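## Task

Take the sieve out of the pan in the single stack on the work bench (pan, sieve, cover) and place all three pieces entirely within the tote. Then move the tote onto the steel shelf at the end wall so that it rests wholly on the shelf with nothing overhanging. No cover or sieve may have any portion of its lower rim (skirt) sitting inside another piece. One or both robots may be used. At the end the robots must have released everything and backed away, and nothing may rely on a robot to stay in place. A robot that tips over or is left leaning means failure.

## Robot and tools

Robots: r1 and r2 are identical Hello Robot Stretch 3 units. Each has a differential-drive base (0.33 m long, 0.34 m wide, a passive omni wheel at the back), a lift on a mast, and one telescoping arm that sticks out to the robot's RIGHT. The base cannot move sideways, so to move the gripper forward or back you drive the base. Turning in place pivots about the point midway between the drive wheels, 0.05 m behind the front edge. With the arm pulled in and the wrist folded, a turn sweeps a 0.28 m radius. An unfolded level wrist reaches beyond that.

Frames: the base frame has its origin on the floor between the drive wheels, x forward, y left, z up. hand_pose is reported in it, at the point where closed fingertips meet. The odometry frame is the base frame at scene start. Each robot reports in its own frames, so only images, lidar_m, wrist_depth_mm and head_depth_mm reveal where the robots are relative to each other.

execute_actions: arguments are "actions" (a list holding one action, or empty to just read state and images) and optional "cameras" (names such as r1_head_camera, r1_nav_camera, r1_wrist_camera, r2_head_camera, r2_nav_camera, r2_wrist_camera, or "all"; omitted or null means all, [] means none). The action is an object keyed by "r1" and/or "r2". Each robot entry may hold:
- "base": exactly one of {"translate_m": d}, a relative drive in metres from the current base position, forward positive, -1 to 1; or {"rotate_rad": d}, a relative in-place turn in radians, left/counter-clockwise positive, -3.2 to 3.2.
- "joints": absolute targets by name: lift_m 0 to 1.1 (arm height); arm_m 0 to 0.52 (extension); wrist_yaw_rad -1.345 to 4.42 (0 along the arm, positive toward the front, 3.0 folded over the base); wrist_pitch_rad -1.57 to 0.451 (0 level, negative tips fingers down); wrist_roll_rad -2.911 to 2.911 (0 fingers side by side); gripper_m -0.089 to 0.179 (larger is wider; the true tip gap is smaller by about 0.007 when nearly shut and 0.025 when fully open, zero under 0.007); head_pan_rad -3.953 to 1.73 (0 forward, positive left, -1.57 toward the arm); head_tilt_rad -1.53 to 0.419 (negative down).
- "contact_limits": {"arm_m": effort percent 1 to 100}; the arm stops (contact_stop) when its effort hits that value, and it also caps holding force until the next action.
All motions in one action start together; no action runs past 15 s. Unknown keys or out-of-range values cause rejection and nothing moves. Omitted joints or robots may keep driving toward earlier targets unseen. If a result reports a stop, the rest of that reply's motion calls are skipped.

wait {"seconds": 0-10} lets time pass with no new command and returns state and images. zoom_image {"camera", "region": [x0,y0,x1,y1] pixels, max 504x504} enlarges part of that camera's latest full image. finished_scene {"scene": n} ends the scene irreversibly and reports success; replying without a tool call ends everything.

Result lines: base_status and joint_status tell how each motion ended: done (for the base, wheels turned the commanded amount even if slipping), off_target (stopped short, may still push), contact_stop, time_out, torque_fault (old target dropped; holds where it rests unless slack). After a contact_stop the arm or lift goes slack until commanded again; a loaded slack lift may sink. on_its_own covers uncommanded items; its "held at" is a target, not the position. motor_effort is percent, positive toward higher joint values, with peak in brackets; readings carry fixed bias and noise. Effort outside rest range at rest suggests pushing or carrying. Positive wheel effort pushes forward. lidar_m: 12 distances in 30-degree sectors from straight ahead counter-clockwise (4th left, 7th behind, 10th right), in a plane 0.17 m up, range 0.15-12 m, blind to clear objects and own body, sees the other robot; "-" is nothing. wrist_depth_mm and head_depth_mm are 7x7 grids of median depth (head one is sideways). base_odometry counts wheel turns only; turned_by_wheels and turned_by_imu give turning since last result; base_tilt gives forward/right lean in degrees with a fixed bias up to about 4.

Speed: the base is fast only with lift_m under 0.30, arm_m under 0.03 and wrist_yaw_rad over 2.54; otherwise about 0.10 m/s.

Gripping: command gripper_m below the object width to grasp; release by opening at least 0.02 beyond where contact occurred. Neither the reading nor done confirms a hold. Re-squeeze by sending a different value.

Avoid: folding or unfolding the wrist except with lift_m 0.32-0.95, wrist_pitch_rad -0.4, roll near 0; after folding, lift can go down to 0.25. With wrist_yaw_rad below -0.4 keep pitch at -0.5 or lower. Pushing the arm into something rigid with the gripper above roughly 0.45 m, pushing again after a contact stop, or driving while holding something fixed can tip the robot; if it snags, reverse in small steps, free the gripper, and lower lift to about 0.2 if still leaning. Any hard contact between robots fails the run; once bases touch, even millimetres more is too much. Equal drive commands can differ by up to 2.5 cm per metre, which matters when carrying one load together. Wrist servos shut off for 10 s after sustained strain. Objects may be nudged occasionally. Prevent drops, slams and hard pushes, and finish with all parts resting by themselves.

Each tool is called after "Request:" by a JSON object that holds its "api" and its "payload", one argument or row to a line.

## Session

Request:
{"api": "execute_actions", "payload": {
  "actions": []
}}

Scene clock: 0.00 s.
r1.base_odometry: x=+0.000 y=+0.000 heading=+0.000 (m, m, rad; r1's odometry frame)
r1.turned_by_wheels: +0.000 (rad since the last result)
r1.turned_by_imu: +0.000 (rad since the last result)
r1.base_tilt: forward=-0.3 right=-2.2 (deg)
r1.lidar_m: 2.28 3.58 4.17 1.04 1.02 1.80 5.12 1.84 1.13 1.01 1.01 1.22
r1.head_depth_mm: 1810 1826 1836 1846 1854 1870 1887 / 2045 2223 2244 2252 2251 2285 2200 / 2057 2687 2902 2881 2929 2948 2428 / 2069 3073 3567 3600 3544 3561 2430 / 2046 3078 3488 3482 3479 3473 2440 / 2046 3053 3406 3400 3420 3432 2448 / 2043 3034 3341 3319 3338 3298 2456
r1.base_status: not commanded
r1.joint_positions: lift_m=+0.318 arm_m=+0.001 wrist_yaw_rad=+2.942 wrist_pitch_rad=-0.406 wrist_roll_rad=-0.008 gripper_m=+0.037 head_pan_rad=+0.011 head_tilt_rad=+0.005
r1.joint_status: not commanded
r1.motor_effort: left_wheel=+0 right_wheel=+1 lift_m=+37 arm_m=+0 wrist_yaw_rad=+0 wrist_pitch_rad=+7 wrist_roll_rad=+0 gripper_m=-1 head_pan_rad=-1 head_tilt_rad=+1 (%)
r1.hand_pose: x=+0.0235 y=+0.0758 z=+0.3338 quat_wxyz=(+0.211, +0.700, +0.074, +0.678) (m; r1's base frame)
r1.wrist_depth_mm: - - - - - - - / - - - - - - - / - - - - - - - / 832 - 838 856 834 865 857 / 679 - 704 693 696 690 691 / 567 558 - 575 580 568 590 / 482 485 - 507 476 487 493
r2.base_odometry: x=+0.000 y=+0.000 heading=+0.000 (m, m, rad; r2's odometry frame)
r2.turned_by_wheels: +0.000 (rad since the last result)
r2.turned_by_imu: +0.000 (rad since the last result)
r2.base_tilt: forward=-0.4 right=+0.9 (deg)
r2.lidar_m: 1.47 1.48 2.46 1.60 0.87 0.73 0.73 0.82 1.34 2.99 3.38 4.05
r2.head_depth_mm: 1949 2859 3731 3820 3676 3628 2485 / 1963 2846 3829 3763 3825 3840 2539 / 1946 2815 3918 3884 3861 3797 2512 / 1937 2837 - - - 3862 2507 / 1931 2796 - - - 3338 2293 / 1923 2798 - - - 1791 2512 / 1918 2779 - - - 1668 1364
r2.base_status: not commanded
r2.joint_positions: lift_m=+0.498 arm_m=+0.002 wrist_yaw_rad=+3.062 wrist_pitch_rad=-0.432 wrist_roll_rad=-0.002 gripper_m=+0.037 head_pan_rad=+0.008 head_tilt_rad=+0.009
r2.joint_status: not commanded
r2.motor_effort: left_wheel=+0 right_wheel=+1 lift_m=+19 arm_m=+0 wrist_yaw_rad=+0 wrist_pitch_rad=+7 wrist_roll_rad=+0 gripper_m=+1 head_pan_rad=-1 head_tilt_rad=+2 (%)
r2.hand_pose: x=-0.0035 y=+0.0751 z=+0.5077 quat_wxyz=(+0.179, +0.695, +0.124, +0.685) (m; r2's base frame)
r2.wrist_depth_mm: 711 876 - - - - - / 730 954 - - - - - / 745 978 - - - - - / 750 - - - - - - / 768 910 - 958 977 975 995 / 740 775 - 778 830 802 799 / 661 645 - 665 656 666 669
pictures: r1_head_camera (sideways: a quarter turn clockwise sets it upright), r1_nav_camera (sideways: a quarter turn counterclockwise sets it upright), r1_wrist_camera, r2_head_camera (sideways: a quarter turn clockwise sets it upright), r2_nav_camera (sideways: a quarter turn counterclockwise sets it upright), r2_wrist_camera
camera_calibration (this result's frames):
r1_head_camera: T_world_to_cam=[[-0.0100049, 0.0126153, -0.99987, 1.32767], [0.0321284, 0.999408, 0.012288, -0.0104679], [0.999434, -0.0320013, -0.0104043, -0.0404416], [0, 0, 0, 1]] pos_world=[0.0540383, -0.00758145, 1.32721]
r1_nav_camera: T_world_to_cam=[[0.0413737, -0.0435653, 0.998194, -1.25767], [0.039238, -0.998207, -0.0451922, 0.105746], [0.998373, 0.0410369, -0.0395901, 0.00104668], [0, 0, 0, 1]] pos_world=[0.0468403, 0.0507225, 1.26022]
r1_wrist_camera: T_world_to_cam=[[0.97638, -0.214192, 0.0283435, -0.0214104], [-0.0916763, -0.529498, -0.843343, 0.363183], [0.195645, 0.820825, -0.536628, 0.272657], [0, 0, 0, 1]] pos_world=[0.000855883, -0.0360852, 0.45321]
r2_head_camera: T_world_to_cam=[[0.0444244, -0.00443001, -0.999003, 1.31802], [0.00745816, 0.999964, -0.00410262, 0.0071681], [0.998985, -0.00726847, 0.0444558, -0.109309], [0, 0, 0, 1]] pos_world=[0.0505921, -0.00212351, 1.32159]
r2_nav_camera: T_world_to_cam=[[0.0144417, -0.0123999, 0.999819, -1.25834], [-0.0476457, -0.998796, -0.011699, 0.0696461], [0.99876, -0.0474681, -0.0150151, -0.0241332], [0, 0, 0, 1]] pos_world=[0.0455941, 0.0528134, 1.25856]
r2_wrist_camera: T_world_to_cam=[[0.995445, -0.0924231, 0.0233725, -0.0067351], [-0.0290547, -0.527628, -0.848978, 0.513598], [0.0907972, 0.844432, -0.527911, 0.372763], [0, 0, 0, 1]] pos_world=[-0.012219, -0.0444065, 0.632976]
Images, in order (width x height): r1_head_camera 896x504, r1_nav_camera 672x504, r1_wrist_camera 644x364, r2_head_camera 896x504, r2_nav_camera 672x504, r2_wrist_camera 644x364.

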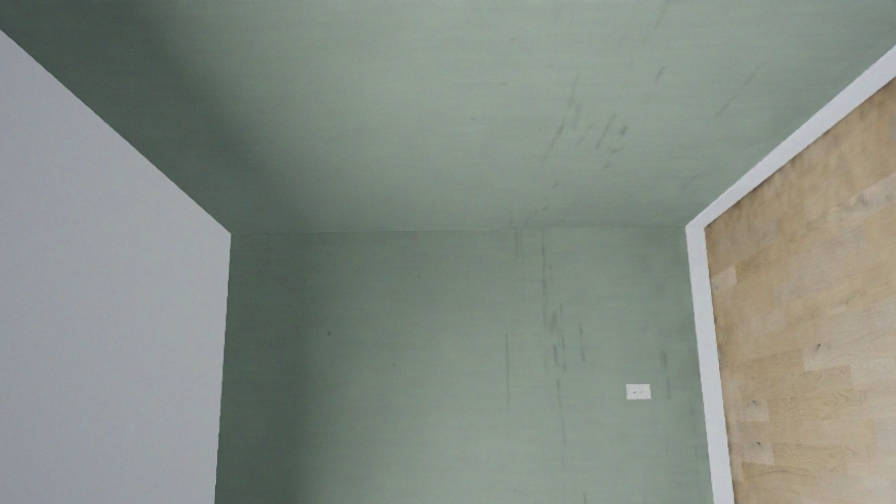

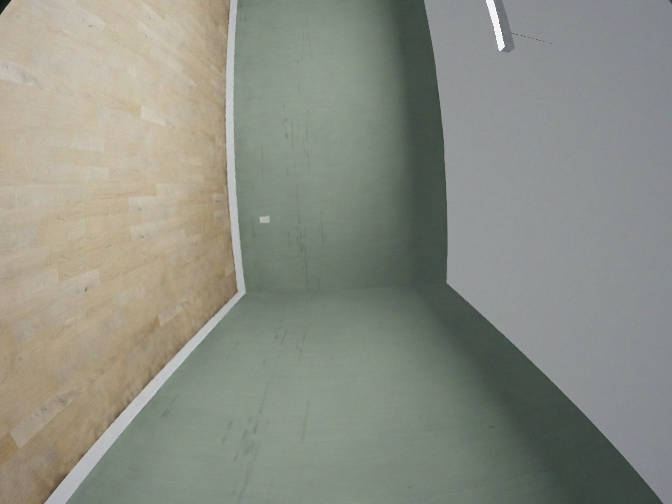

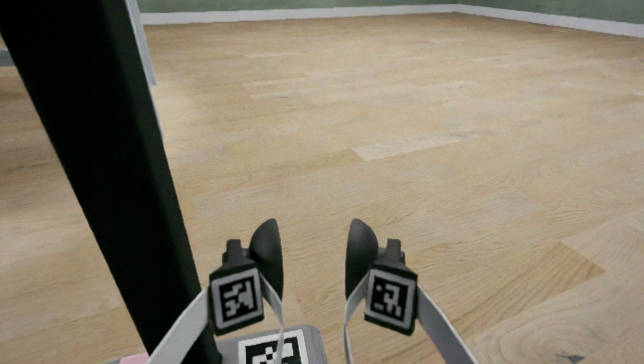

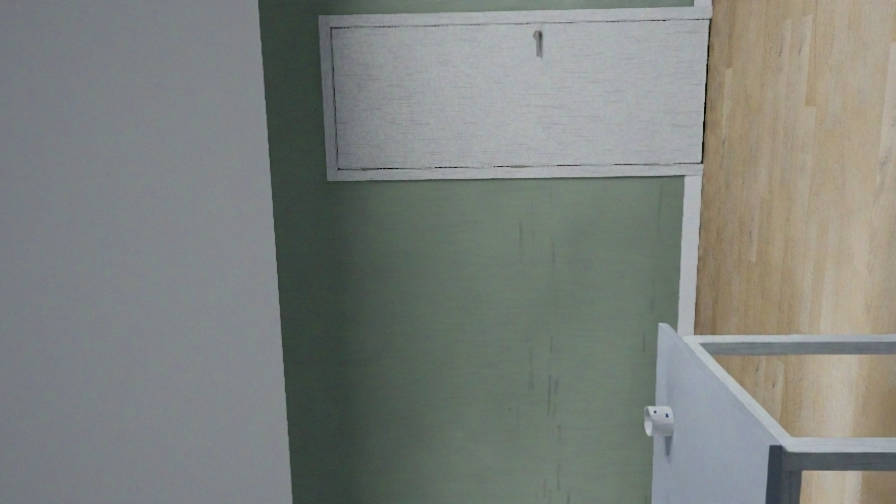

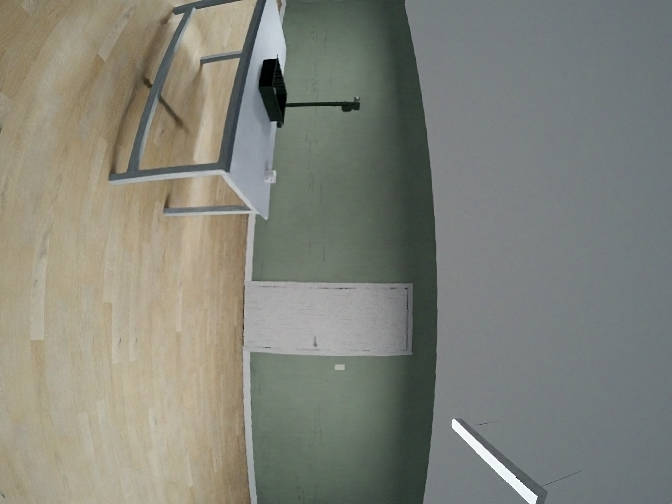

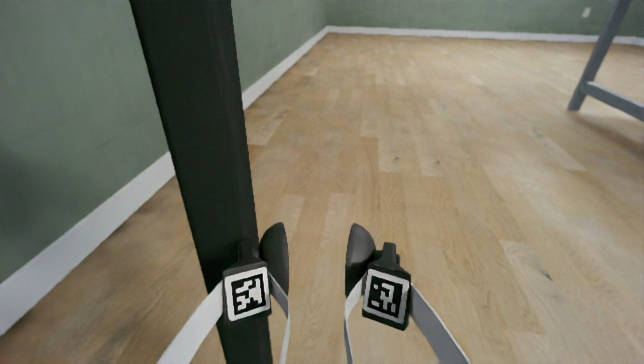

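Request:
{"api": "execute_actions", "payload": {
  "actions": [
    {"r1":{"joints":{"head_pan_rad":1.7,"head_tilt_rad":-0.4}},"r2":{"joints":{"head_pan_rad":0.5,"head_tilt_rad":-0.35}}}
  ],
  "cameras": ["r1_head_camera","r2_head_camera","r1_nav_camera","r2_nav_camera"]
}}

Scene clock: 2.57 s.
r1.base_odometry: x=+0.000 y=+0.000 heading=+0.000 (m, m, rad; r1's odometry frame)
r1.turned_by_wheels: +0.000 (rad since the last result)
r1.turned_by_imu: -0.001 (rad since the last result)
r1.base_tilt: forward=-0.2 right=-2.1 (deg)
r1.lidar_m: 2.28 3.57 4.20 1.04 1.02 1.80 5.12 1.84 1.13 1.01 1.02 1.21
r1.head_depth_mm: 3379 3615 3878 3301 2319 1778 1461 / 3312 3509 3808 3265 2311 1788 1466 / 3265 3530 3796 3279 2303 1780 1463 / 3205 3500 3689 3278 2330 1776 1457 / 3237 3409 3646 3256 2317 1781 1464 / 3140 3396 3575 1371 1151 1683 1387 / 3145 3320 3587 1374 1105 1782 1457
r1.base_status: not commanded
r1.joint_positions: lift_m=+0.318 arm_m=+0.001 wrist_yaw_rad=+2.942 wrist_pitch_rad=-0.406 wrist_roll_rad=-0.008 gripper_m=+0.037 head_pan_rad=+1.693 head_tilt_rad=-0.395
r1.joint_status: all done
r1.motor_effort: left_wheel=-1(1) right_wheel=+1(0) lift_m=+37(37) arm_m=+0(0) wrist_yaw_rad=+1(1) wrist_pitch_rad=+7(6) wrist_roll_rad=+0(0) gripper_m=+0(0) head_pan_rad=+3(29) head_tilt_rad=-4(32) (%)
r1.hand_pose: x=+0.0235 y=+0.0758 z=+0.3338 quat_wxyz=(+0.211, +0.700, +0.074, +0.678) (m; r1's base frame)
r1.wrist_depth_mm: - - - - - - - / - - - - - - - / - - - - - - - / 848 - 868 859 853 851 871 / 674 - 710 689 691 682 684 / 573 559 - 570 588 583 577 / 483 487 - 496 480 492 490
r2.base_odometry: x=+0.000 y=+0.000 heading=+0.000 (m, m, rad; r2's odometry frame)
r2.turned_by_wheels: +0.000 (rad since the last result)
r2.turned_by_imu: +0.000 (rad since the last result)
r2.base_tilt: forward=-0.6 right=+0.9 (deg)
r2.lidar_m: 1.47 1.48 2.46 1.60 0.87 0.73 0.73 0.82 1.35 2.99 3.37 4.03
r2.head_depth_mm: 3648 3825 - 1937 2366 1914 1536 / - - - 1674 2359 1795 1546 / - - - 1792 2585 1826 1542 / - - - 1963 2572 1880 1551 / - - - 2178 2615 1935 1549 / - - - 3271 2489 1932 1548 / - - - 3268 2510 1947 1550
r2.base_status: not commanded
r2.joint_positions: lift_m=+0.498 arm_m=+0.002 wrist_yaw_rad=+3.062 wrist_pitch_rad=-0.432 wrist_roll_rad=-0.002 gripper_m=+0.037 head_pan_rad=+0.493 head_tilt_rad=-0.345
r2.joint_status: all done
r2.motor_effort: left_wheel=+0(0) right_wheel=+0(1) lift_m=+19(19) arm_m=+0(0) wrist_yaw_rad=+0(1) wrist_pitch_rad=+7(7) wrist_roll_rad=+0(0) gripper_m=+0(0) head_pan_rad=+3(22) head_tilt_rad=-3(31) (%)
r2.hand_pose: x=-0.0035 y=+0.0751 z=+0.5077 quat_wxyz=(+0.179, +0.695, +0.124, +0.685) (m; r2's base frame)
r2.wrist_depth_mm: 724 883 - - - - - / 740 937 - - - - - / 738 970 - - - - - / 741 - - - - - - / 761 943 - 973 954 974 970 / 732 753 - 777 826 782 787 / 663 664 - 659 650 679 673
pictures: r1_head_camera (sideways: a quarter turn clockwise sets it upright), r1_nav_camera (sideways: a quarter turn counterclockwise sets it upright), r2_head_camera (sideways: a quarter turn clockwise sets it upright), r2_nav_camera (sideways: a quarter turn counterclockwise sets it upright)
camera_calibration (this result's frames):
r1_head_camera: T_world_to_cam=[[0.035878, -0.397259, -0.917005, 1.219], [-0.996955, -0.0778016, -0.00530142, 0.0187108], [-0.0692384, 0.914403, -0.398841, 0.47167], [0, 0, 0, 1]] pos_world=[0.00757609, 0.054419, 1.30605]
r1_nav_camera: T_world_to_cam=[[-0.00823039, 0.428791, 0.903366, -1.13341], [0.990071, 0.130268, -0.0528125, 0.109841], [-0.140325, 0.893962, -0.425606, 0.51042], [0, 0, 0, 1]] pos_world=[-0.0464538, 0.0153925, 1.24693]
r2_head_camera: T_world_to_cam=[[-0.266637, -0.148584, -0.952275, 1.25863], [-0.461844, 0.886915, -0.00907011, 0.0164949], [0.845935, 0.437384, -0.305107, 0.346656], [0, 0, 0, 1]] pos_world=[0.0499657, 0.0207609, 1.30448]
r2_nav_camera: T_world_to_cam=[[0.323589, 0.159556, 0.932648, -1.17233], [0.423118, -0.906037, 0.00820013, 0.0408671], [0.846322, 0.391967, -0.360695, 0.426746], [0, 0, 0, 1]] pos_world=[0.00089526, 0.0568091, 1.24696]
Images, in order (width x height): r1_head_camera 896x504, r1_nav_camera 672x504, r2_head_camera 896x504, r2_nav_camera 672x504.

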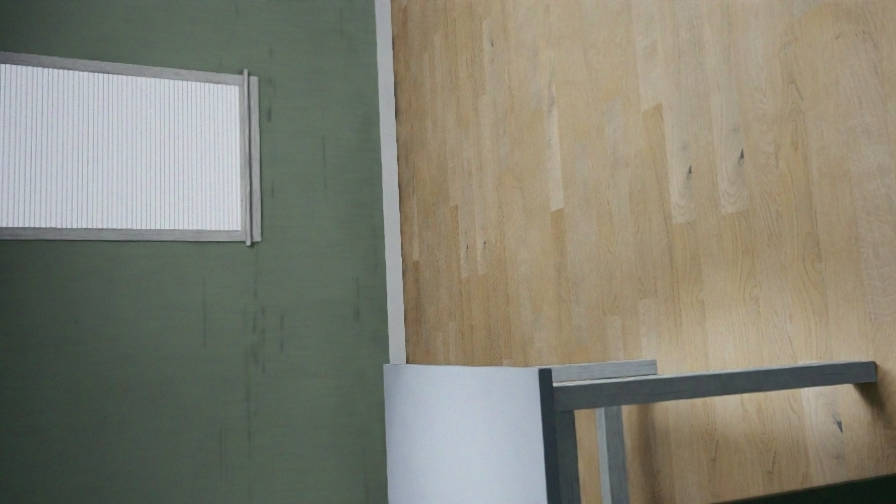

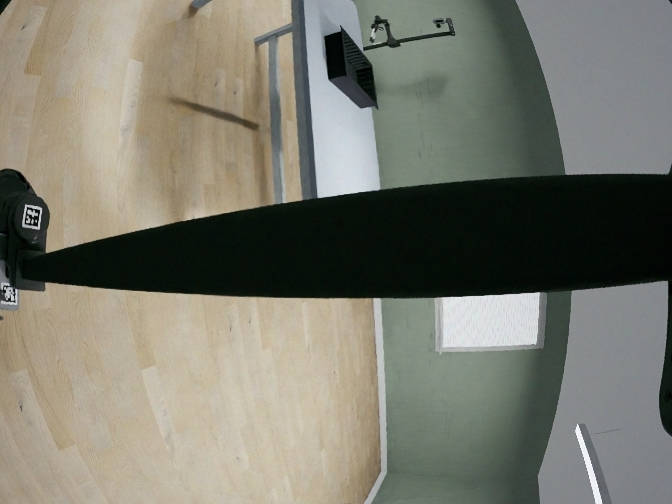

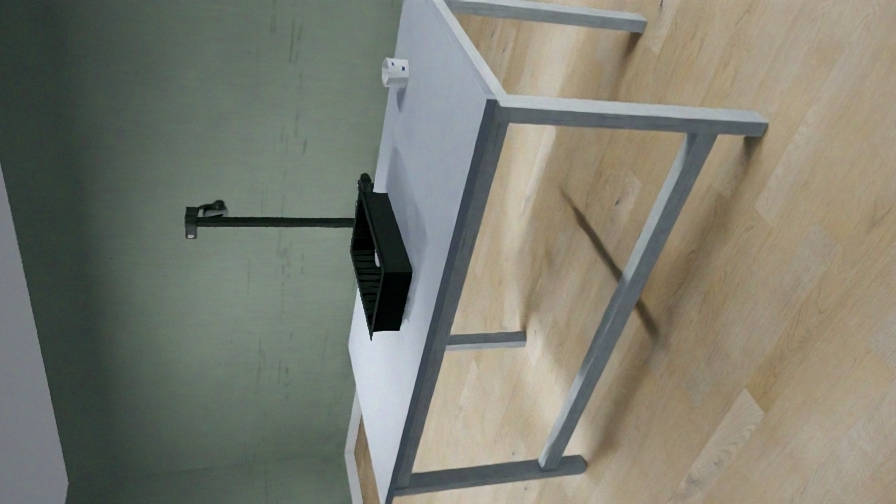

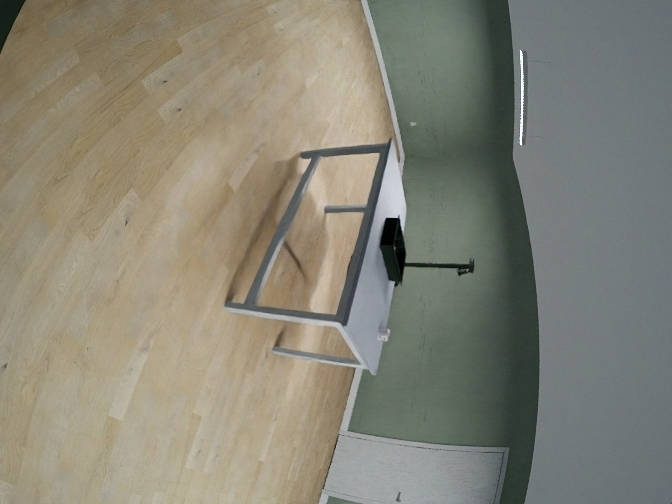

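Request:
{"api": "execute_actions", "payload": {
  "actions": [
    {"r1":{"base":{"rotate_rad":2.187},"joints":{"lift_m":0.27,"head_pan_rad":-1.57,"head_tilt_rad":-0.65}},"r2":{"base":{"rotate_rad":0.49},"joints":{"lift_m":0.27,"head_pan_rad":-1.57,"head_tilt_rad":-0.65}}}
  ],
  "cameras": []
}}

Request:
{"api": "execute_actions", "payload": {
  "actions": [
    {"r1":{"base":{"translate_m":0.74}},"r2":{"base":{"translate_m":0.9}}}
  ],
  "cameras": []
}}

Request:
{"api": "execute_actions", "payload": {
  "actions": [
    {"r1":{"base":{"rotate_rad":1.155}},"r2":{"base":{"translate_m":0.5}}}
  ],
  "cameras": []
}}

Request:
{"api": "execute_actions", "payload": {
  "actions": [
    {"r1":{"base":{"translate_m":0.95}},"r2":{"base":{"rotate_rad":0.871}}}
  ],
  "cameras": ["r1_head_camera","r2_head_camera","r1_nav_camera"]
}}

Scene clock: 8.67 s.
r1.base_odometry: x=+0.000 y=+0.000 heading=+2.187 (m, m, rad; r1's odometry frame)
r1.turned_by_wheels: +2.187 (rad since the last result)
r1.turned_by_imu: +2.153 (rad since the last result)
r1.base_tilt: forward=-0.2 right=-2.4 (deg)
r1.lidar_m: 1.68 1.80 5.13 1.70 1.10 1.01 1.02 1.27 2.58 3.59 4.08 1.02
r1.head_depth_mm: 3009 3300 2776 2126 1714 1443 1244 / 3080 3358 2787 2111 1715 1439 1246 / 3209 3439 2744 2118 1707 1442 1243 / 3305 3535 2758 2109 1710 1437 1239 / 3413 3640 2785 2110 1700 1444 1241 / 3470 3723 2725 2103 1703 1433 1238 / 3613 3867 2728 2086 1699 1437 1239
r1.base_status: done
r1.joint_positions: lift_m=+0.270 arm_m=+0.001 wrist_yaw_rad=+2.942 wrist_pitch_rad=-0.407 wrist_roll_rad=-0.008 gripper_m=+0.037 head_pan_rad=-1.563 head_tilt_rad=-0.643
r1.joint_status: all done
r1.motor_effort: left_wheel=-3(9) right_wheel=+3(11) lift_m=+33(32) arm_m=+0(1) wrist_yaw_rad=+1(1) wrist_pitch_rad=+8(8) wrist_roll_rad=+0(0) gripper_m=-1(0) head_pan_rad=-3(30) head_tilt_rad=-4(24) (%)
r1.hand_pose: x=+0.0234 y=+0.0756 z=+0.2852 quat_wxyz=(+0.211, +0.700, +0.074, +0.678) (m; r1's base frame)
r1.wrist_depth_mm: - - - - - - - / - - - - - - - / 942 985 990 - - - - / 746 - 755 769 760 758 772 / 604 - 634 611 621 615 617 / 504 497 - 512 518 520 517 / 442 - - 445 430 447 443
r2.base_odometry: x=+0.000 y=+0.000 heading=+0.490 (m, m, rad; r2's odometry frame)
r2.turned_by_wheels: +0.490 (rad since the last result)
r2.turned_by_imu: +0.489 (rad since the last result)
r2.base_tilt: forward=-0.5 right=+1.0 (deg)
r2.lidar_m: 1.47 2.31 1.73 0.89 0.73 0.72 0.80 1.27 2.99 3.29 4.04 2.06
r2.head_depth_mm: 2727 2912 2888 2174 1737 1457 1245 / 2826 3116 2862 2186 1739 1463 1252 / 2987 3355 2905 2188 1737 1460 1256 / 3222 3625 2903 2178 1741 1456 1250 / 3536 3775 2902 2183 1734 1446 1249 / 3829 - 2868 2182 1757 1457 1256 / - - 2916 2181 1747 1463 1248
r2.base_status: done
r2.joint_positions: lift_m=+0.270 arm_m=+0.002 wrist_yaw_rad=+3.062 wrist_pitch_rad=-0.432 wrist_roll_rad=-0.002 gripper_m=+0.037 head_pan_rad=-1.563 head_tilt_rad=-0.642
r2.joint_status: all done
r2.motor_effort: left_wheel=-2(5) right_wheel=+3(8) lift_m=+11(14) arm_m=+0(1) wrist_yaw_rad=-1(1) wrist_pitch_rad=+7(7) wrist_roll_rad=+0(1) gripper_m=+0(0) head_pan_rad=-2(30) head_tilt_rad=-4(30) (%)
r2.hand_pose: x=-0.0035 y=+0.0751 z=+0.2800 quat_wxyz=(+0.179, +0.695, +0.124, +0.685) (m; r2's base frame)
r2.wrist_depth_mm: 555 622 921 - - - - / 562 656 972 - - - - / 597 693 - - - - - / 619 696 773 758 762 773 796 / 588 587 - 622 603 610 616 / 484 508 - - 518 514 518 / 432 - - - 427 424 426
pictures: none
No camera images: the call's "cameras" was empty. Leave "cameras" out to get every camera's image.

Scene clock: 13.37 s.
r1.base_odometry: x=-0.428 y=+0.604 heading=+2.187 (m, m, rad; r1's odometry frame)
r1.turned_by_wheels: +0.000 (rad since the last result)
r1.turned_by_imu: -0.002 (rad since the last result)
r1.base_tilt: forward=-0.2 right=-2.3 (deg)
r1.lidar_m: 0.99 1.22 1.25 2.81 1.85 1.70 1.71 2.12 3.84 3.88 0.37 0.98
r1.head_depth_mm: 3211 3501 2805 2119 1717 1432 1240 / 3328 3542 2748 2120 1717 1438 1245 / 3426 3700 2742 2112 1718 1442 1243 / 3495 3716 2744 2107 1701 1439 1245 / 3624 3810 2740 2103 1711 1437 1241 / 3717 - 2722 2082 1710 1434 1242 / 3919 3915 2739 2102 1714 1431 1238
r1.base_status: done
r1.joint_positions: lift_m=+0.270 arm_m=+0.001 wrist_yaw_rad=+2.942 wrist_pitch_rad=-0.407 wrist_roll_rad=-0.008 gripper_m=+0.037 head_pan_rad=-1.563 head_tilt_rad=-0.643
r1.joint_status: not commanded
r1.motor_effort: left_wheel=-3(5) right_wheel=+2(8) lift_m=+33(33) arm_m=-1(0) wrist_yaw_rad=+1(1) wrist_pitch_rad=+7(8) wrist_roll_rad=+0(0) gripper_m=-1(0) head_pan_rad=-3(3) head_tilt_rad=-5(4) (%)
r1.hand_pose: x=+0.0234 y=+0.0756 z=+0.2852 quat_wxyz=(+0.211, +0.700, +0.074, +0.678) (m; r1's base frame)
r1.wrist_depth_mm: - - - - - - - / - - - - - - - / 999 993 996 - - - - / 740 - 745 757 747 746 767 / 608 - 622 614 626 611 605 / 506 497 - 518 526 513 521 / 444 - - 448 424 444 443
r2.base_odometry: x=+0.794 y=+0.423 heading=+0.490 (m, m, rad; r2's odometry frame)
r2.turned_by_wheels: +0.000 (rad since the last result)
r2.turned_by_imu: +0.006 (rad since the last result)
r2.base_tilt: forward=-0.5 right=+1.0 (deg)
r2.lidar_m: 0.70 1.11 3.35 1.73 1.42 1.41 1.56 2.48 3.56 3.98 3.35 0.63
r2.head_depth_mm: 3225 3456 2891 2153 1750 1452 1242 / 3491 3618 2919 2172 1737 1459 1251 / 3695 - 2917 2199 1740 1459 1258 / - - 2919 2190 1745 1459 1243 / - - 2901 2195 1749 1446 1242 / 3729 - 2893 2187 1755 1449 1252 / 3473 3646 2920 2164 1743 1456 1249
r2.base_status: done
r2.joint_positions: lift_m=+0.270 arm_m=+0.002 wrist_yaw_rad=+3.062 wrist_pitch_rad=-0.432 wrist_roll_rad=-0.002 gripper_m=+0.037 head_pan_rad=-1.563 head_tilt_rad=-0.642
r2.joint_status: not commanded
r2.motor_effort: left_wheel=-2(7) right_wheel=+3(12) lift_m=+11(11) arm_m=+0(0) wrist_yaw_rad=+0(0) wrist_pitch_rad=+7(7) wrist_roll_rad=+1(0) gripper_m=+2(0) head_pan_rad=-2(2) head_tilt_rad=-4(5) (%)
r2.hand_pose: x=-0.0035 y=+0.0751 z=+0.2800 quat_wxyz=(+0.179, +0.695, +0.124, +0.685) (m; r2's base frame)
r2.wrist_depth_mm: - - - - - - - / - - - - - - - / - - - - - - - / 735 746 765 762 778 792 799 / 592 590 - 616 619 609 618 / 486 512 - - 514 499 505 / 427 - - - 420 426 430
pictures: none
No camera images: the call's "cameras" was empty. Leave "cameras" out to get every camera's image.

Scene clock: 16.70 s.
r1.base_odometry: x=-0.428 y=+0.604 heading=-2.942 (m, m, rad; r1's odometry frame)
r1.turned_by_wheels: +1.155 (rad since the last result)
r1.turned_by_imu: +1.136 (rad since the last result)
r1.base_tilt: forward=-0.2 right=-2.2 (deg)
r1.lidar_m: 1.25 2.53 1.79 1.70 1.74 2.28 3.84 3.92 0.38 0.98 1.01 1.32
r1.head_depth_mm: 2701 3011 2761 2127 1710 595 1203 / 2669 2984 2763 2056 706 593 661 / 2697 2968 2766 870 705 592 1179 / 2630 2902 2717 871 704 592 1173 / 2650 2909 2737 865 702 590 541 / 2619 2890 2734 865 702 591 541 / 2605 2843 2740 866 701 589 540
r1.base_status: done
r1.joint_positions: lift_m=+0.270 arm_m=+0.001 wrist_yaw_rad=+2.942 wrist_pitch_rad=-0.407 wrist_roll_rad=-0.008 gripper_m=+0.037 head_pan_rad=-1.564 head_tilt_rad=-0.643
r1.joint_status: not commanded
r1.motor_effort: left_wheel=-2(12) right_wheel=+2(9) lift_m=+33(32) arm_m=+0(1) wrist_yaw_rad=+1(1) wrist_pitch_rad=+7(7) wrist_roll_rad=+0(0) gripper_m=+1(1) head_pan_rad=-3(3) head_tilt_rad=-4(4) (%)
r1.hand_pose: x=+0.0234 y=+0.0756 z=+0.2852 quat_wxyz=(+0.211, +0.700, +0.074, +0.678) (m; r1's base frame)
r1.wrist_depth_mm: - - - - - - - / - - - - - - - / - 986 995 - - - - / 746 - 764 763 746 753 741 / 599 - 632 612 626 605 624 / 509 497 - 514 526 521 523 / 448 - - 442 426 443 444
r2.base_odometry: x=+1.235 y=+0.659 heading=+0.490 (m, m, rad; r2's odometry frame)
r2.turned_by_wheels: +0.000 (rad since the last result)
r2.turned_by_imu: +0.003 (rad since the last result)
r2.base_tilt: forward=-0.5 right=+1.1 (deg)
r2.lidar_m: 0.28 0.44 4.21 2.18 1.80 1.79 1.99 3.16 3.89 0.30 0.25 0.25
r2.head_depth_mm: 3522 3762 2875 2171 1743 1457 1245 / 3773 - 2914 2181 1736 1457 1257 / - - 2920 2183 1752 1456 1253 / - - 2913 2203 1753 1463 1201 / 3650 3795 2928 2167 1743 1418 525 / 3359 3590 2901 2169 1742 599 516 / 3017 3258 2903 2206 1733 601 513
r2.base_status: done
r2.joint_positions: lift_m=+0.270 arm_m=+0.002 wrist_yaw_rad=+3.062 wrist_pitch_rad=-0.432 wrist_roll_rad=-0.002 gripper_m=+0.037 head_pan_rad=-1.563 head_tilt_rad=-0.642
r2.joint_status: not commanded
r2.motor_effort: left_wheel=-3(6) right_wheel=+4(11) lift_m=+11(11) arm_m=+0(0) wrist_yaw_rad=+0(0) wrist_pitch_rad=+8(7) wrist_roll_rad=+0(0) gripper_m=+1(1) head_pan_rad=-2(3) head_tilt_rad=-4(5) (%)
r2.hand_pose: x=-0.0035 y=+0.0751 z=+0.2800 quat_wxyz=(+0.179, +0.695, +0.124, +0.685) (m; r2's base frame)
r2.wrist_depth_mm: - - - - - - - / - - - - - - - / - - - - - - - / 754 738 753 777 776 764 787 / 579 588 - 618 600 608 615 / 482 504 - - 512 509 511 / 434 - - - 421 424 431
pictures: none
No camera images: the call's "cameras" was empty. Leave "cameras" out to get every camera's image.

Scene clock: 21.57 s.
r1.base_odometry: x=-1.359 y=+0.415 heading=-2.942 (m, m, rad; r1's odometry frame)
r1.turned_by_wheels: +0.000 (rad since the last result)
r1.turned_by_imu: -0.002 (rad since the last result)
r1.base_tilt: forward=-0.1 right=-2.3 (deg)
r1.lidar_m: 3.94 2.63 1.81 1.75 1.79 2.36 4.77 1.16 0.98 0.92 0.39 0.38
r1.head_depth_mm: 2700 2996 2754 811 710 594 523 / 2674 2951 2771 874 709 594 512 / 2645 2897 2766 872 704 592 512 / 2636 2898 2734 870 703 591 511 / 2591 2854 2747 867 703 590 510 / 2525 2750 1420 866 702 565 510 / 2558 2799 2745 864 700 564 509
r1.base_status: done
r1.joint_positions: lift_m=+0.270 arm_m=+0.001 wrist_yaw_rad=+2.942 wrist_pitch_rad=-0.407 wrist_roll_rad=-0.008 gripper_m=+0.037 head_pan_rad=-1.564 head_tilt_rad=-0.643
r1.joint_status: not commanded
r1.motor_effort: left_wheel=-3(10) right_wheel=+3(8) lift_m=+33(32) arm_m=-1(0) wrist_yaw_rad=+0(1) wrist_pitch_rad=+7(8) wrist_roll_rad=+0(0) gripper_m=+0(1) head_pan_rad=-3(3) head_tilt_rad=-4(4) (%)
r1.hand_pose: x=+0.0234 y=+0.0756 z=+0.2852 quat_wxyz=(+0.211, +0.700, +0.074, +0.678) (m; r1's base frame)
r1.wrist_depth_mm: - - - - - - - / - - - - - - - / 983 972 999 - - - - / 730 - 742 775 763 756 774 / 607 - 631 614 630 607 623 / 508 493 - 517 519 513 518 / 450 - - 442 428 448 440
r2.base_odometry: x=+1.235 y=+0.659 heading=+1.361 (m, m, rad; r2's odometry frame)
r2.turned_by_wheels: +0.871 (rad since the last result)
r2.turned_by_imu: +0.860 (rad since the last result)
r2.base_tilt: forward=-0.5 right=+1.0 (deg)
r2.lidar_m: 0.91 2.59 1.87 1.79 1.85 2.51 3.90 3.99 0.26 0.25 0.26 0.35
r2.head_depth_mm: 2592 2817 2897 2188 721 599 513 / 2557 2833 2910 899 717 599 515 / 2566 2807 2926 903 715 601 515 / 2545 2784 2913 888 718 600 513 / 2504 2815 2692 898 720 599 514 / 2536 2801 2876 898 719 598 514 / 2504 2795 2899 904 719 599 514
r2.base_status: done
r2.joint_positions: lift_m=+0.270 arm_m=+0.002 wrist_yaw_rad=+3.062 wrist_pitch_rad=-0.432 wrist_roll_rad=-0.002 gripper_m=+0.037 head_pan_rad=-1.564 head_tilt_rad=-0.642
r2.joint_status: not commanded
r2.motor_effort: left_wheel=-2(9) right_wheel=+3(11) lift_m=+11(10) arm_m=+0(0) wrist_yaw_rad=-1(0) wrist_pitch_rad=+8(7) wrist_roll_rad=+0(0) gripper_m=+0(1) head_pan_rad=-2(2) head_tilt_rad=-4(5) (%)
r2.hand_pose: x=-0.0035 y=+0.0751 z=+0.2800 quat_wxyz=(+0.179, +0.695, +0.124, +0.685) (m; r2's base frame)
r2.wrist_depth_mm: - - - - - - - / - - - - - - - / - - - - - - - / 743 742 759 760 794 784 789 / 576 599 - 617 613 615 617 / 485 499 - - 514 500 501 / 434 - - - 427 427 432
pictures: r1_head_camera (sideways: a quarter turn clockwise sets it upright), r1_nav_camera (sideways: a quarter turn counterclockwise sets it upright), r2_head_camera (sideways: a quarter turn clockwise sets it upright)
camera_calibration (this result's frames):
r1_head_camera: T_world_to_cam=[[0.00829009, 0.611896, -0.790894, 1.05471], [0.999288, -0.0341798, -0.0159697, 0.0204191], [-0.0368044, -0.790199, -0.611744, 0.748485], [0, 0, 0, 1]] pos_world=[-0.0016007, -0.0532244, 1.29237]
r1_nav_camera: T_world_to_cam=[[-0.0393961, -0.635848, 0.770808, -0.960376], [-0.998571, -0.00282391, -0.0533665, 0.122675], [0.0361097, -0.771809, -0.634828, 0.781556], [0, 0, 0, 1]] pos_world=[0.0564434, -0.0070945, 1.24297]
r2_head_camera: T_world_to_cam=[[-0.00892147, 0.570736, -0.821085, 1.08591], [0.999921, -0.00219124, -0.0123877, 0.0118931], [-0.00886931, -0.821131, -0.570671, 0.697435], [0, 0, 0, 1]] pos_world=[0.00398156, -0.0470588, 1.28978]
Images, in order (width x height): r1_head_camera 896x504, r1_nav_camera 672x504, r2_head_camera 896x504.

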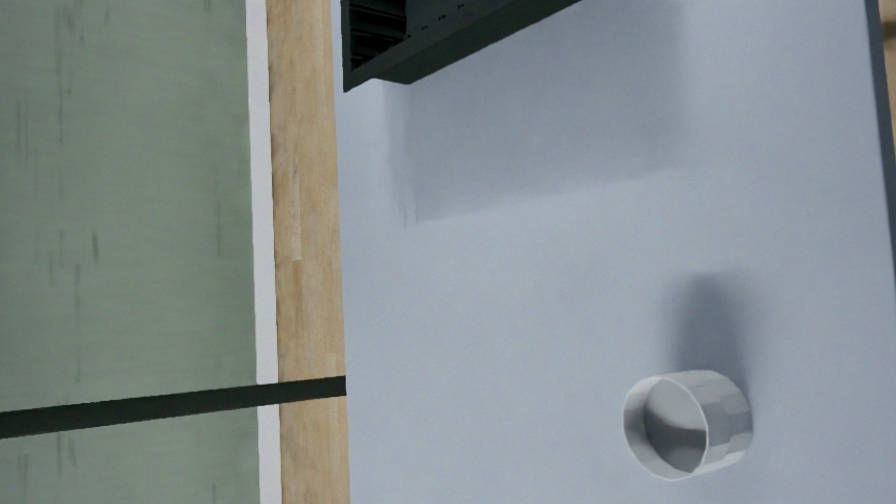

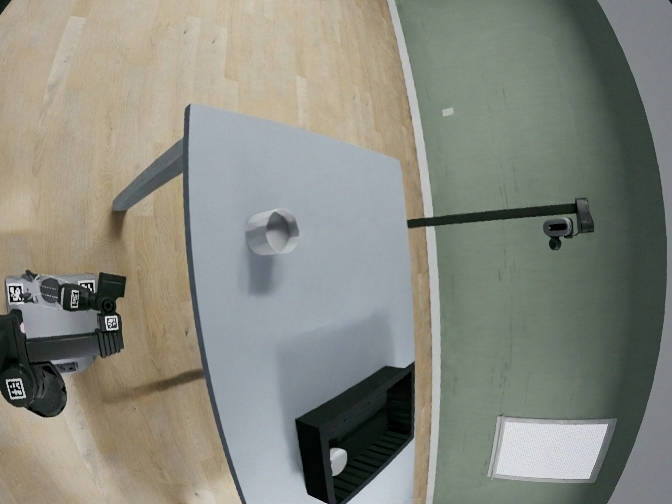

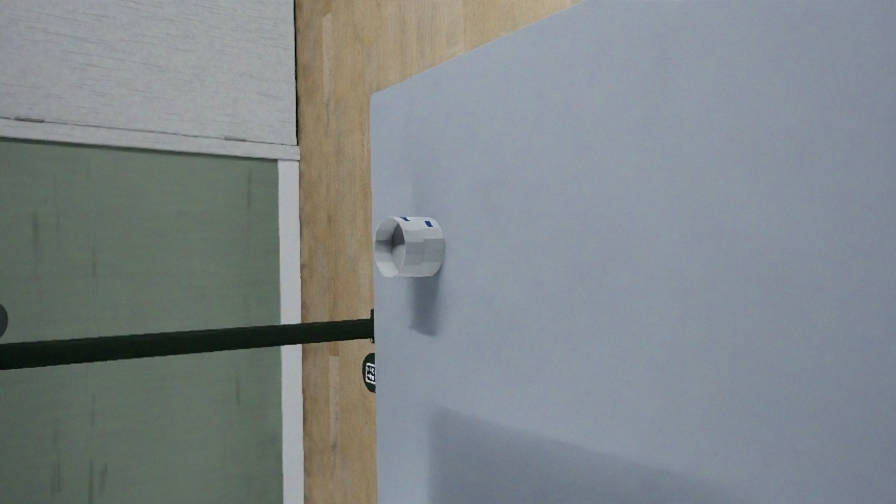

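Request:
{"api": "execute_actions", "payload": {
  "actions": [
    {"r1":{"base":{"rotate_rad":0.05}},"r2":{"base":{"translate_m":0.5}}}
  ],
  "cameras": ["r1_head_camera","r2_head_camera"]
}}

Scene clock: 27.33 s.
r1.base_odometry: x=-1.359 y=+0.415 heading=-2.892 (m, m, rad; r1's odometry frame)
r1.turned_by_wheels: +0.050 (rad since the last result)
r1.turned_by_imu: +0.048 (rad since the last result)
r1.base_tilt: forward=-0.1 right=-2.0 (deg)
r1.lidar_m: 3.91 2.49 1.82 1.75 1.81 2.47 1.16 1.16 0.96 0.93 0.38 0.39
r1.head_depth_mm: 2604 2933 2771 825 708 595 512 / 2600 2829 1483 873 707 592 512 / 2589 2891 2756 871 705 592 511 / 2606 2873 2742 868 703 592 511 / 2621 2835 2752 869 704 578 510 / 2620 2865 2752 865 699 560 510 / 2596 2848 2734 863 699 577 509
r1.base_status: done
r1.joint_positions: lift_m=+0.270 arm_m=+0.001 wrist_yaw_rad=+2.942 wrist_pitch_rad=-0.407 wrist_roll_rad=-0.008 gripper_m=+0.037 head_pan_rad=-1.564 head_tilt_rad=-0.643
r1.joint_status: not commanded
r1.motor_effort: left_wheel=-2(10) right_wheel=+3(7) lift_m=+33(33) arm_m=+0(0) wrist_yaw_rad=+1(1) wrist_pitch_rad=+7(7) wrist_roll_rad=+0(0) gripper_m=+0(0) head_pan_rad=-2(1) head_tilt_rad=-4(4) (%)
r1.hand_pose: x=+0.0234 y=+0.0756 z=+0.2852 quat_wxyz=(+0.211, +0.700, +0.074, +0.678) (m; r1's base frame)
r1.wrist_depth_mm: - - - - - - - / - - - - - - - / - - 967 - - - - / 736 - 762 755 765 765 754 / 607 - 629 592 622 614 631 / 513 492 - 513 522 505 515 / 449 - - 445 426 440 444
r2.base_odometry: x=+1.340 y=+1.147 heading=+1.360 (m, m, rad; r2's odometry frame)
r2.turned_by_wheels: +0.000 (rad since the last result)
r2.turned_by_imu: +0.004 (rad since the last result)
r2.base_tilt: forward=-0.4 right=+1.0 (deg)
r2.lidar_m: 4.38 2.59 1.88 1.80 1.86 2.52 4.38 0.35 0.25 0.24 0.25 0.34
r2.head_depth_mm: 2503 2802 2928 900 717 599 514 / 2565 2806 2663 904 637 584 513 / 2534 2846 2886 865 716 584 514 / 2544 2790 2903 869 714 582 513 / 2533 2771 2895 865 716 582 515 / 2531 2812 2931 844 647 581 515 / 2506 2802 2885 897 721 601 515
r2.base_status: done
r2.joint_positions: lift_m=+0.270 arm_m=+0.002 wrist_yaw_rad=+3.062 wrist_pitch_rad=-0.432 wrist_roll_rad=-0.002 gripper_m=+0.037 head_pan_rad=-1.564 head_tilt_rad=-0.642
r2.joint_status: not commanded
r2.motor_effort: left_wheel=-2(5) right_wheel=+4(11) lift_m=+11(11) arm_m=+0(0) wrist_yaw_rad=+0(0) wrist_pitch_rad=+7(7) wrist_roll_rad=+1(0) gripper_m=+0(1) head_pan_rad=-3(2) head_tilt_rad=-5(5) (%)
r2.hand_pose: x=-0.0035 y=+0.0751 z=+0.2800 quat_wxyz=(+0.179, +0.695, +0.124, +0.685) (m; r2's base frame)
r2.wrist_depth_mm: - - - - - - - / - - - - - - - / - - - - - - - / 735 755 772 755 787 785 784 / 581 593 - 610 614 614 614 / 486 501 - - 518 506 506 / 427 - - - 420 429 428
pictures: r1_head_camera (sideways: a quarter turn clockwise sets it upright), r2_head_camera (sideways: a quarter turn clockwise sets it upright)
camera_calibration (this result's frames):
r1_head_camera: T_world_to_cam=[[0.00829023, 0.611896, -0.790895, 1.05471], [0.999288, -0.03418, -0.0159697, 0.0204191], [-0.0368046, -0.790199, -0.611744, 0.748485], [0, 0, 0, 1]] pos_world=[-0.00160071, -0.0532244, 1.29237]
r2_head_camera: T_world_to_cam=[[-0.00892147, 0.570736, -0.821085, 1.08591], [0.999921, -0.00219124, -0.0123877, 0.0118931], [-0.00886931, -0.821131, -0.570671, 0.697435], [0, 0, 0, 1]] pos_world=[0.00398156, -0.0470588, 1.28978]
Images, in order (width x height): r1_head_camera 896x504, r2_head_camera 896x504.

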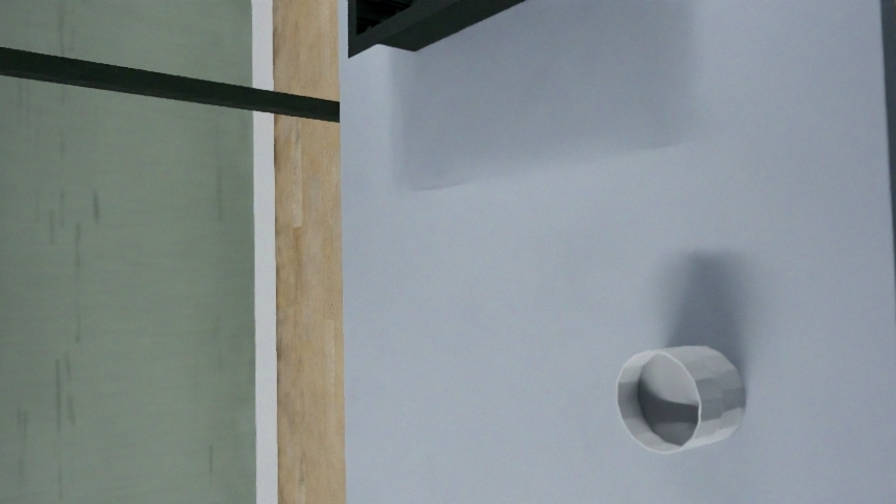

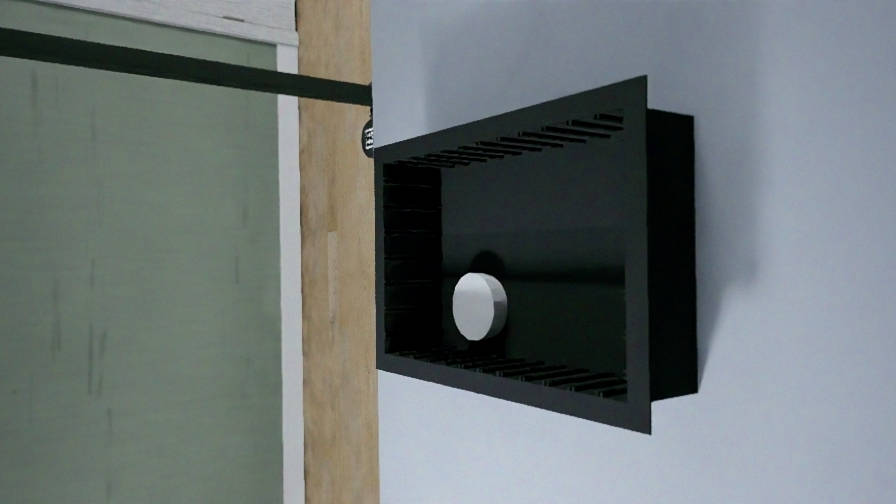

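Request:
{"api": "execute_actions", "payload": {
  "actions": [
    {"r1":{"joints":{"lift_m":0.5,"head_tilt_rad":-1.1}},"r2":{"joints":{"lift_m":0.5,"head_tilt_rad":-1.1}}}
  ],
  "cameras": ["r1_head_camera","r2_head_camera"]
}}

Scene clock: 31.57 s.
r1.base_odometry: x=-1.359 y=+0.415 heading=-2.892 (m, m, rad; r1's odometry frame)
r1.turned_by_wheels: +0.000 (rad since the last result)
r1.turned_by_imu: -0.001 (rad since the last result)
r1.base_tilt: forward=-0.1 right=-2.4 (deg)
r1.lidar_m: 3.92 2.50 1.81 1.75 1.81 2.47 1.16 1.16 0.96 0.93 0.38 0.39
r1.head_depth_mm: 789 712 638 578 1311 1205 1123 / 798 710 636 576 1309 1209 1133 / 795 707 634 574 1316 - - / 792 701 630 573 1303 - - / 788 699 628 571 1298 1188 1111 / 785 699 584 570 1280 1192 1105 / 781 694 614 565 1070 1181 1104
r1.base_status: not commanded
r1.joint_positions: lift_m=+0.500 arm_m=+0.001 wrist_yaw_rad=+2.942 wrist_pitch_rad=-0.407 wrist_roll_rad=-0.008 gripper_m=+0.037 head_pan_rad=-1.564 head_tilt_rad=-1.086
r1.joint_status: all done
r1.motor_effort: left_wheel=-2(3) right_wheel=+4(2) lift_m=+42(42) arm_m=+0(1) wrist_yaw_rad=+1(1) wrist_pitch_rad=+7(8) wrist_roll_rad=+0(0) gripper_m=+0(1) head_pan_rad=-2(2) head_tilt_rad=-8(36) (%)
r1.hand_pose: x=+0.0234 y=+0.0756 z=+0.5149 quat_wxyz=(+0.211, +0.700, +0.074, +0.678) (m; r1's base frame)
r1.wrist_depth_mm: - - - - - - - / - - - - - - - / - - - - - - - / - - - - - - - / 929 - 994 969 974 959 953 / 782 774 - 790 804 788 805 / 679 679 666 679 663 698 681
r2.base_odometry: x=+1.340 y=+1.147 heading=+1.360 (m, m, rad; r2's odometry frame)
r2.turned_by_wheels: +0.000 (rad since the last result)
r2.turned_by_imu: +0.001 (rad since the last result)
r2.base_tilt: forward=-0.5 right=+1.0 (deg)
r2.lidar_m: 4.38 2.59 1.88 1.80 1.86 2.52 4.38 0.35 0.25 0.24 0.25 0.34
r2.head_depth_mm: 832 725 647 583 551 1174 1115 / 812 644 617 582 551 - - / 769 726 617 581 550 - - / 777 723 616 580 551 - - / 760 720 616 581 549 1176 1113 / 757 660 616 580 550 1169 1107 / 825 722 645 581 547 1175 1115
r2.base_status: not commanded
r2.joint_positions: lift_m=+0.500 arm_m=+0.002 wrist_yaw_rad=+3.062 wrist_pitch_rad=-0.432 wrist_roll_rad=-0.002 gripper_m=+0.037 head_pan_rad=-1.564 head_tilt_rad=-1.086
r2.joint_status: all done
r2.motor_effort: left_wheel=-2(2) right_wheel=+4(3) lift_m=+27(28) arm_m=+0(0) wrist_yaw_rad=+0(0) wrist_pitch_rad=+7(7) wrist_roll_rad=+1(0) gripper_m=+0(1) head_pan_rad=-2(2) head_tilt_rad=-8(42) (%)
r2.hand_pose: x=-0.0035 y=+0.0751 z=+0.5091 quat_wxyz=(+0.179, +0.695, +0.124, +0.685) (m; r2's base frame)
r2.wrist_depth_mm: - - - - - - - / - - - - - - - / - - - - - - - / - - - - - - - / 919 941 - - 978 984 947 / 760 785 - 771 795 810 792 / 655 660 - 662 651 676 668
pictures: r1_head_camera (sideways: a quarter turn clockwise sets it upright), r2_head_camera (sideways: a quarter turn clockwise sets it upright)
camera_calibration (this result's frames):
r1_head_camera: T_world_to_cam=[[0.00626483, 0.891873, -0.452243, 0.613474], [0.99921, -0.0233373, -0.0321818, 0.041512], [-0.0392562, -0.451684, -0.891314, 1.11203], [0, 0, 0, 1]] pos_world=[-0.00166839, -0.0438864, 1.26994]
r2_head_camera: T_world_to_cam=[[-0.0110832, 0.867918, -0.496584, 0.663077], [0.999875, 0.00404101, -0.0152532, 0.0156158], [-0.0112319, -0.496691, -0.867855, 1.08393], [0, 0, 0, 1]] pos_world=[0.0039096, -0.0371818, 1.2702]
Images, in order (width x height): r1_head_camera 896x504, r2_head_camera 896x504.

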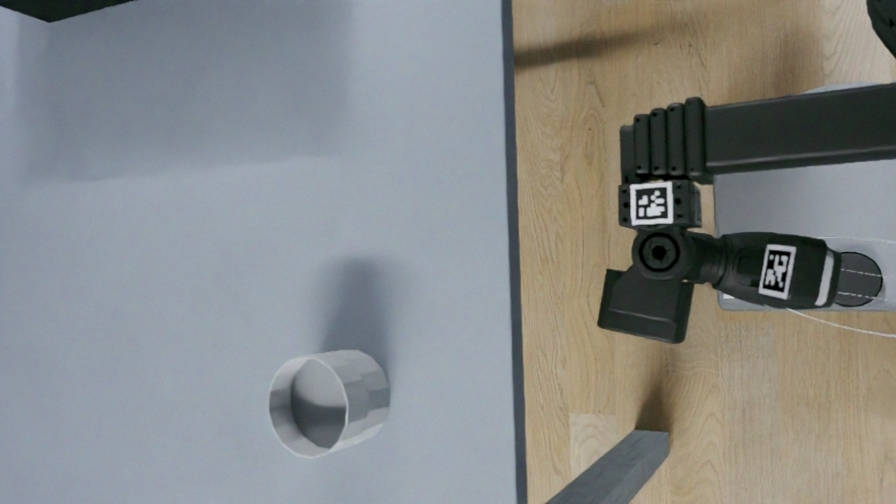

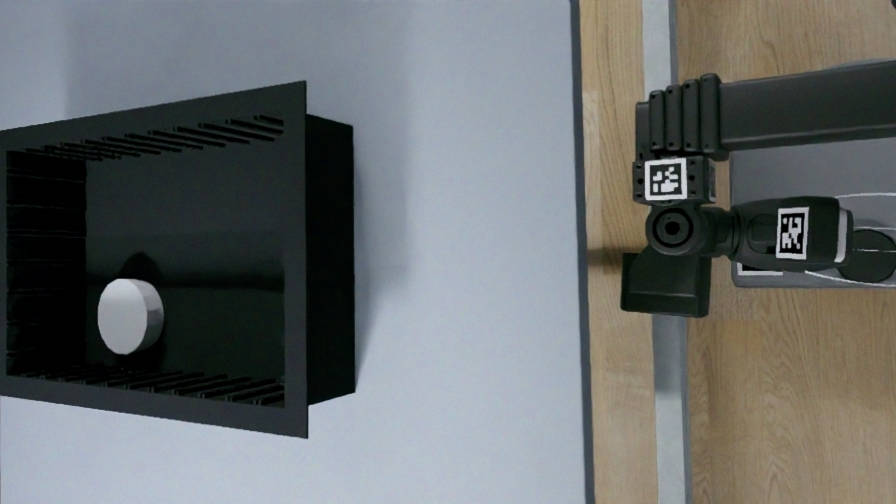

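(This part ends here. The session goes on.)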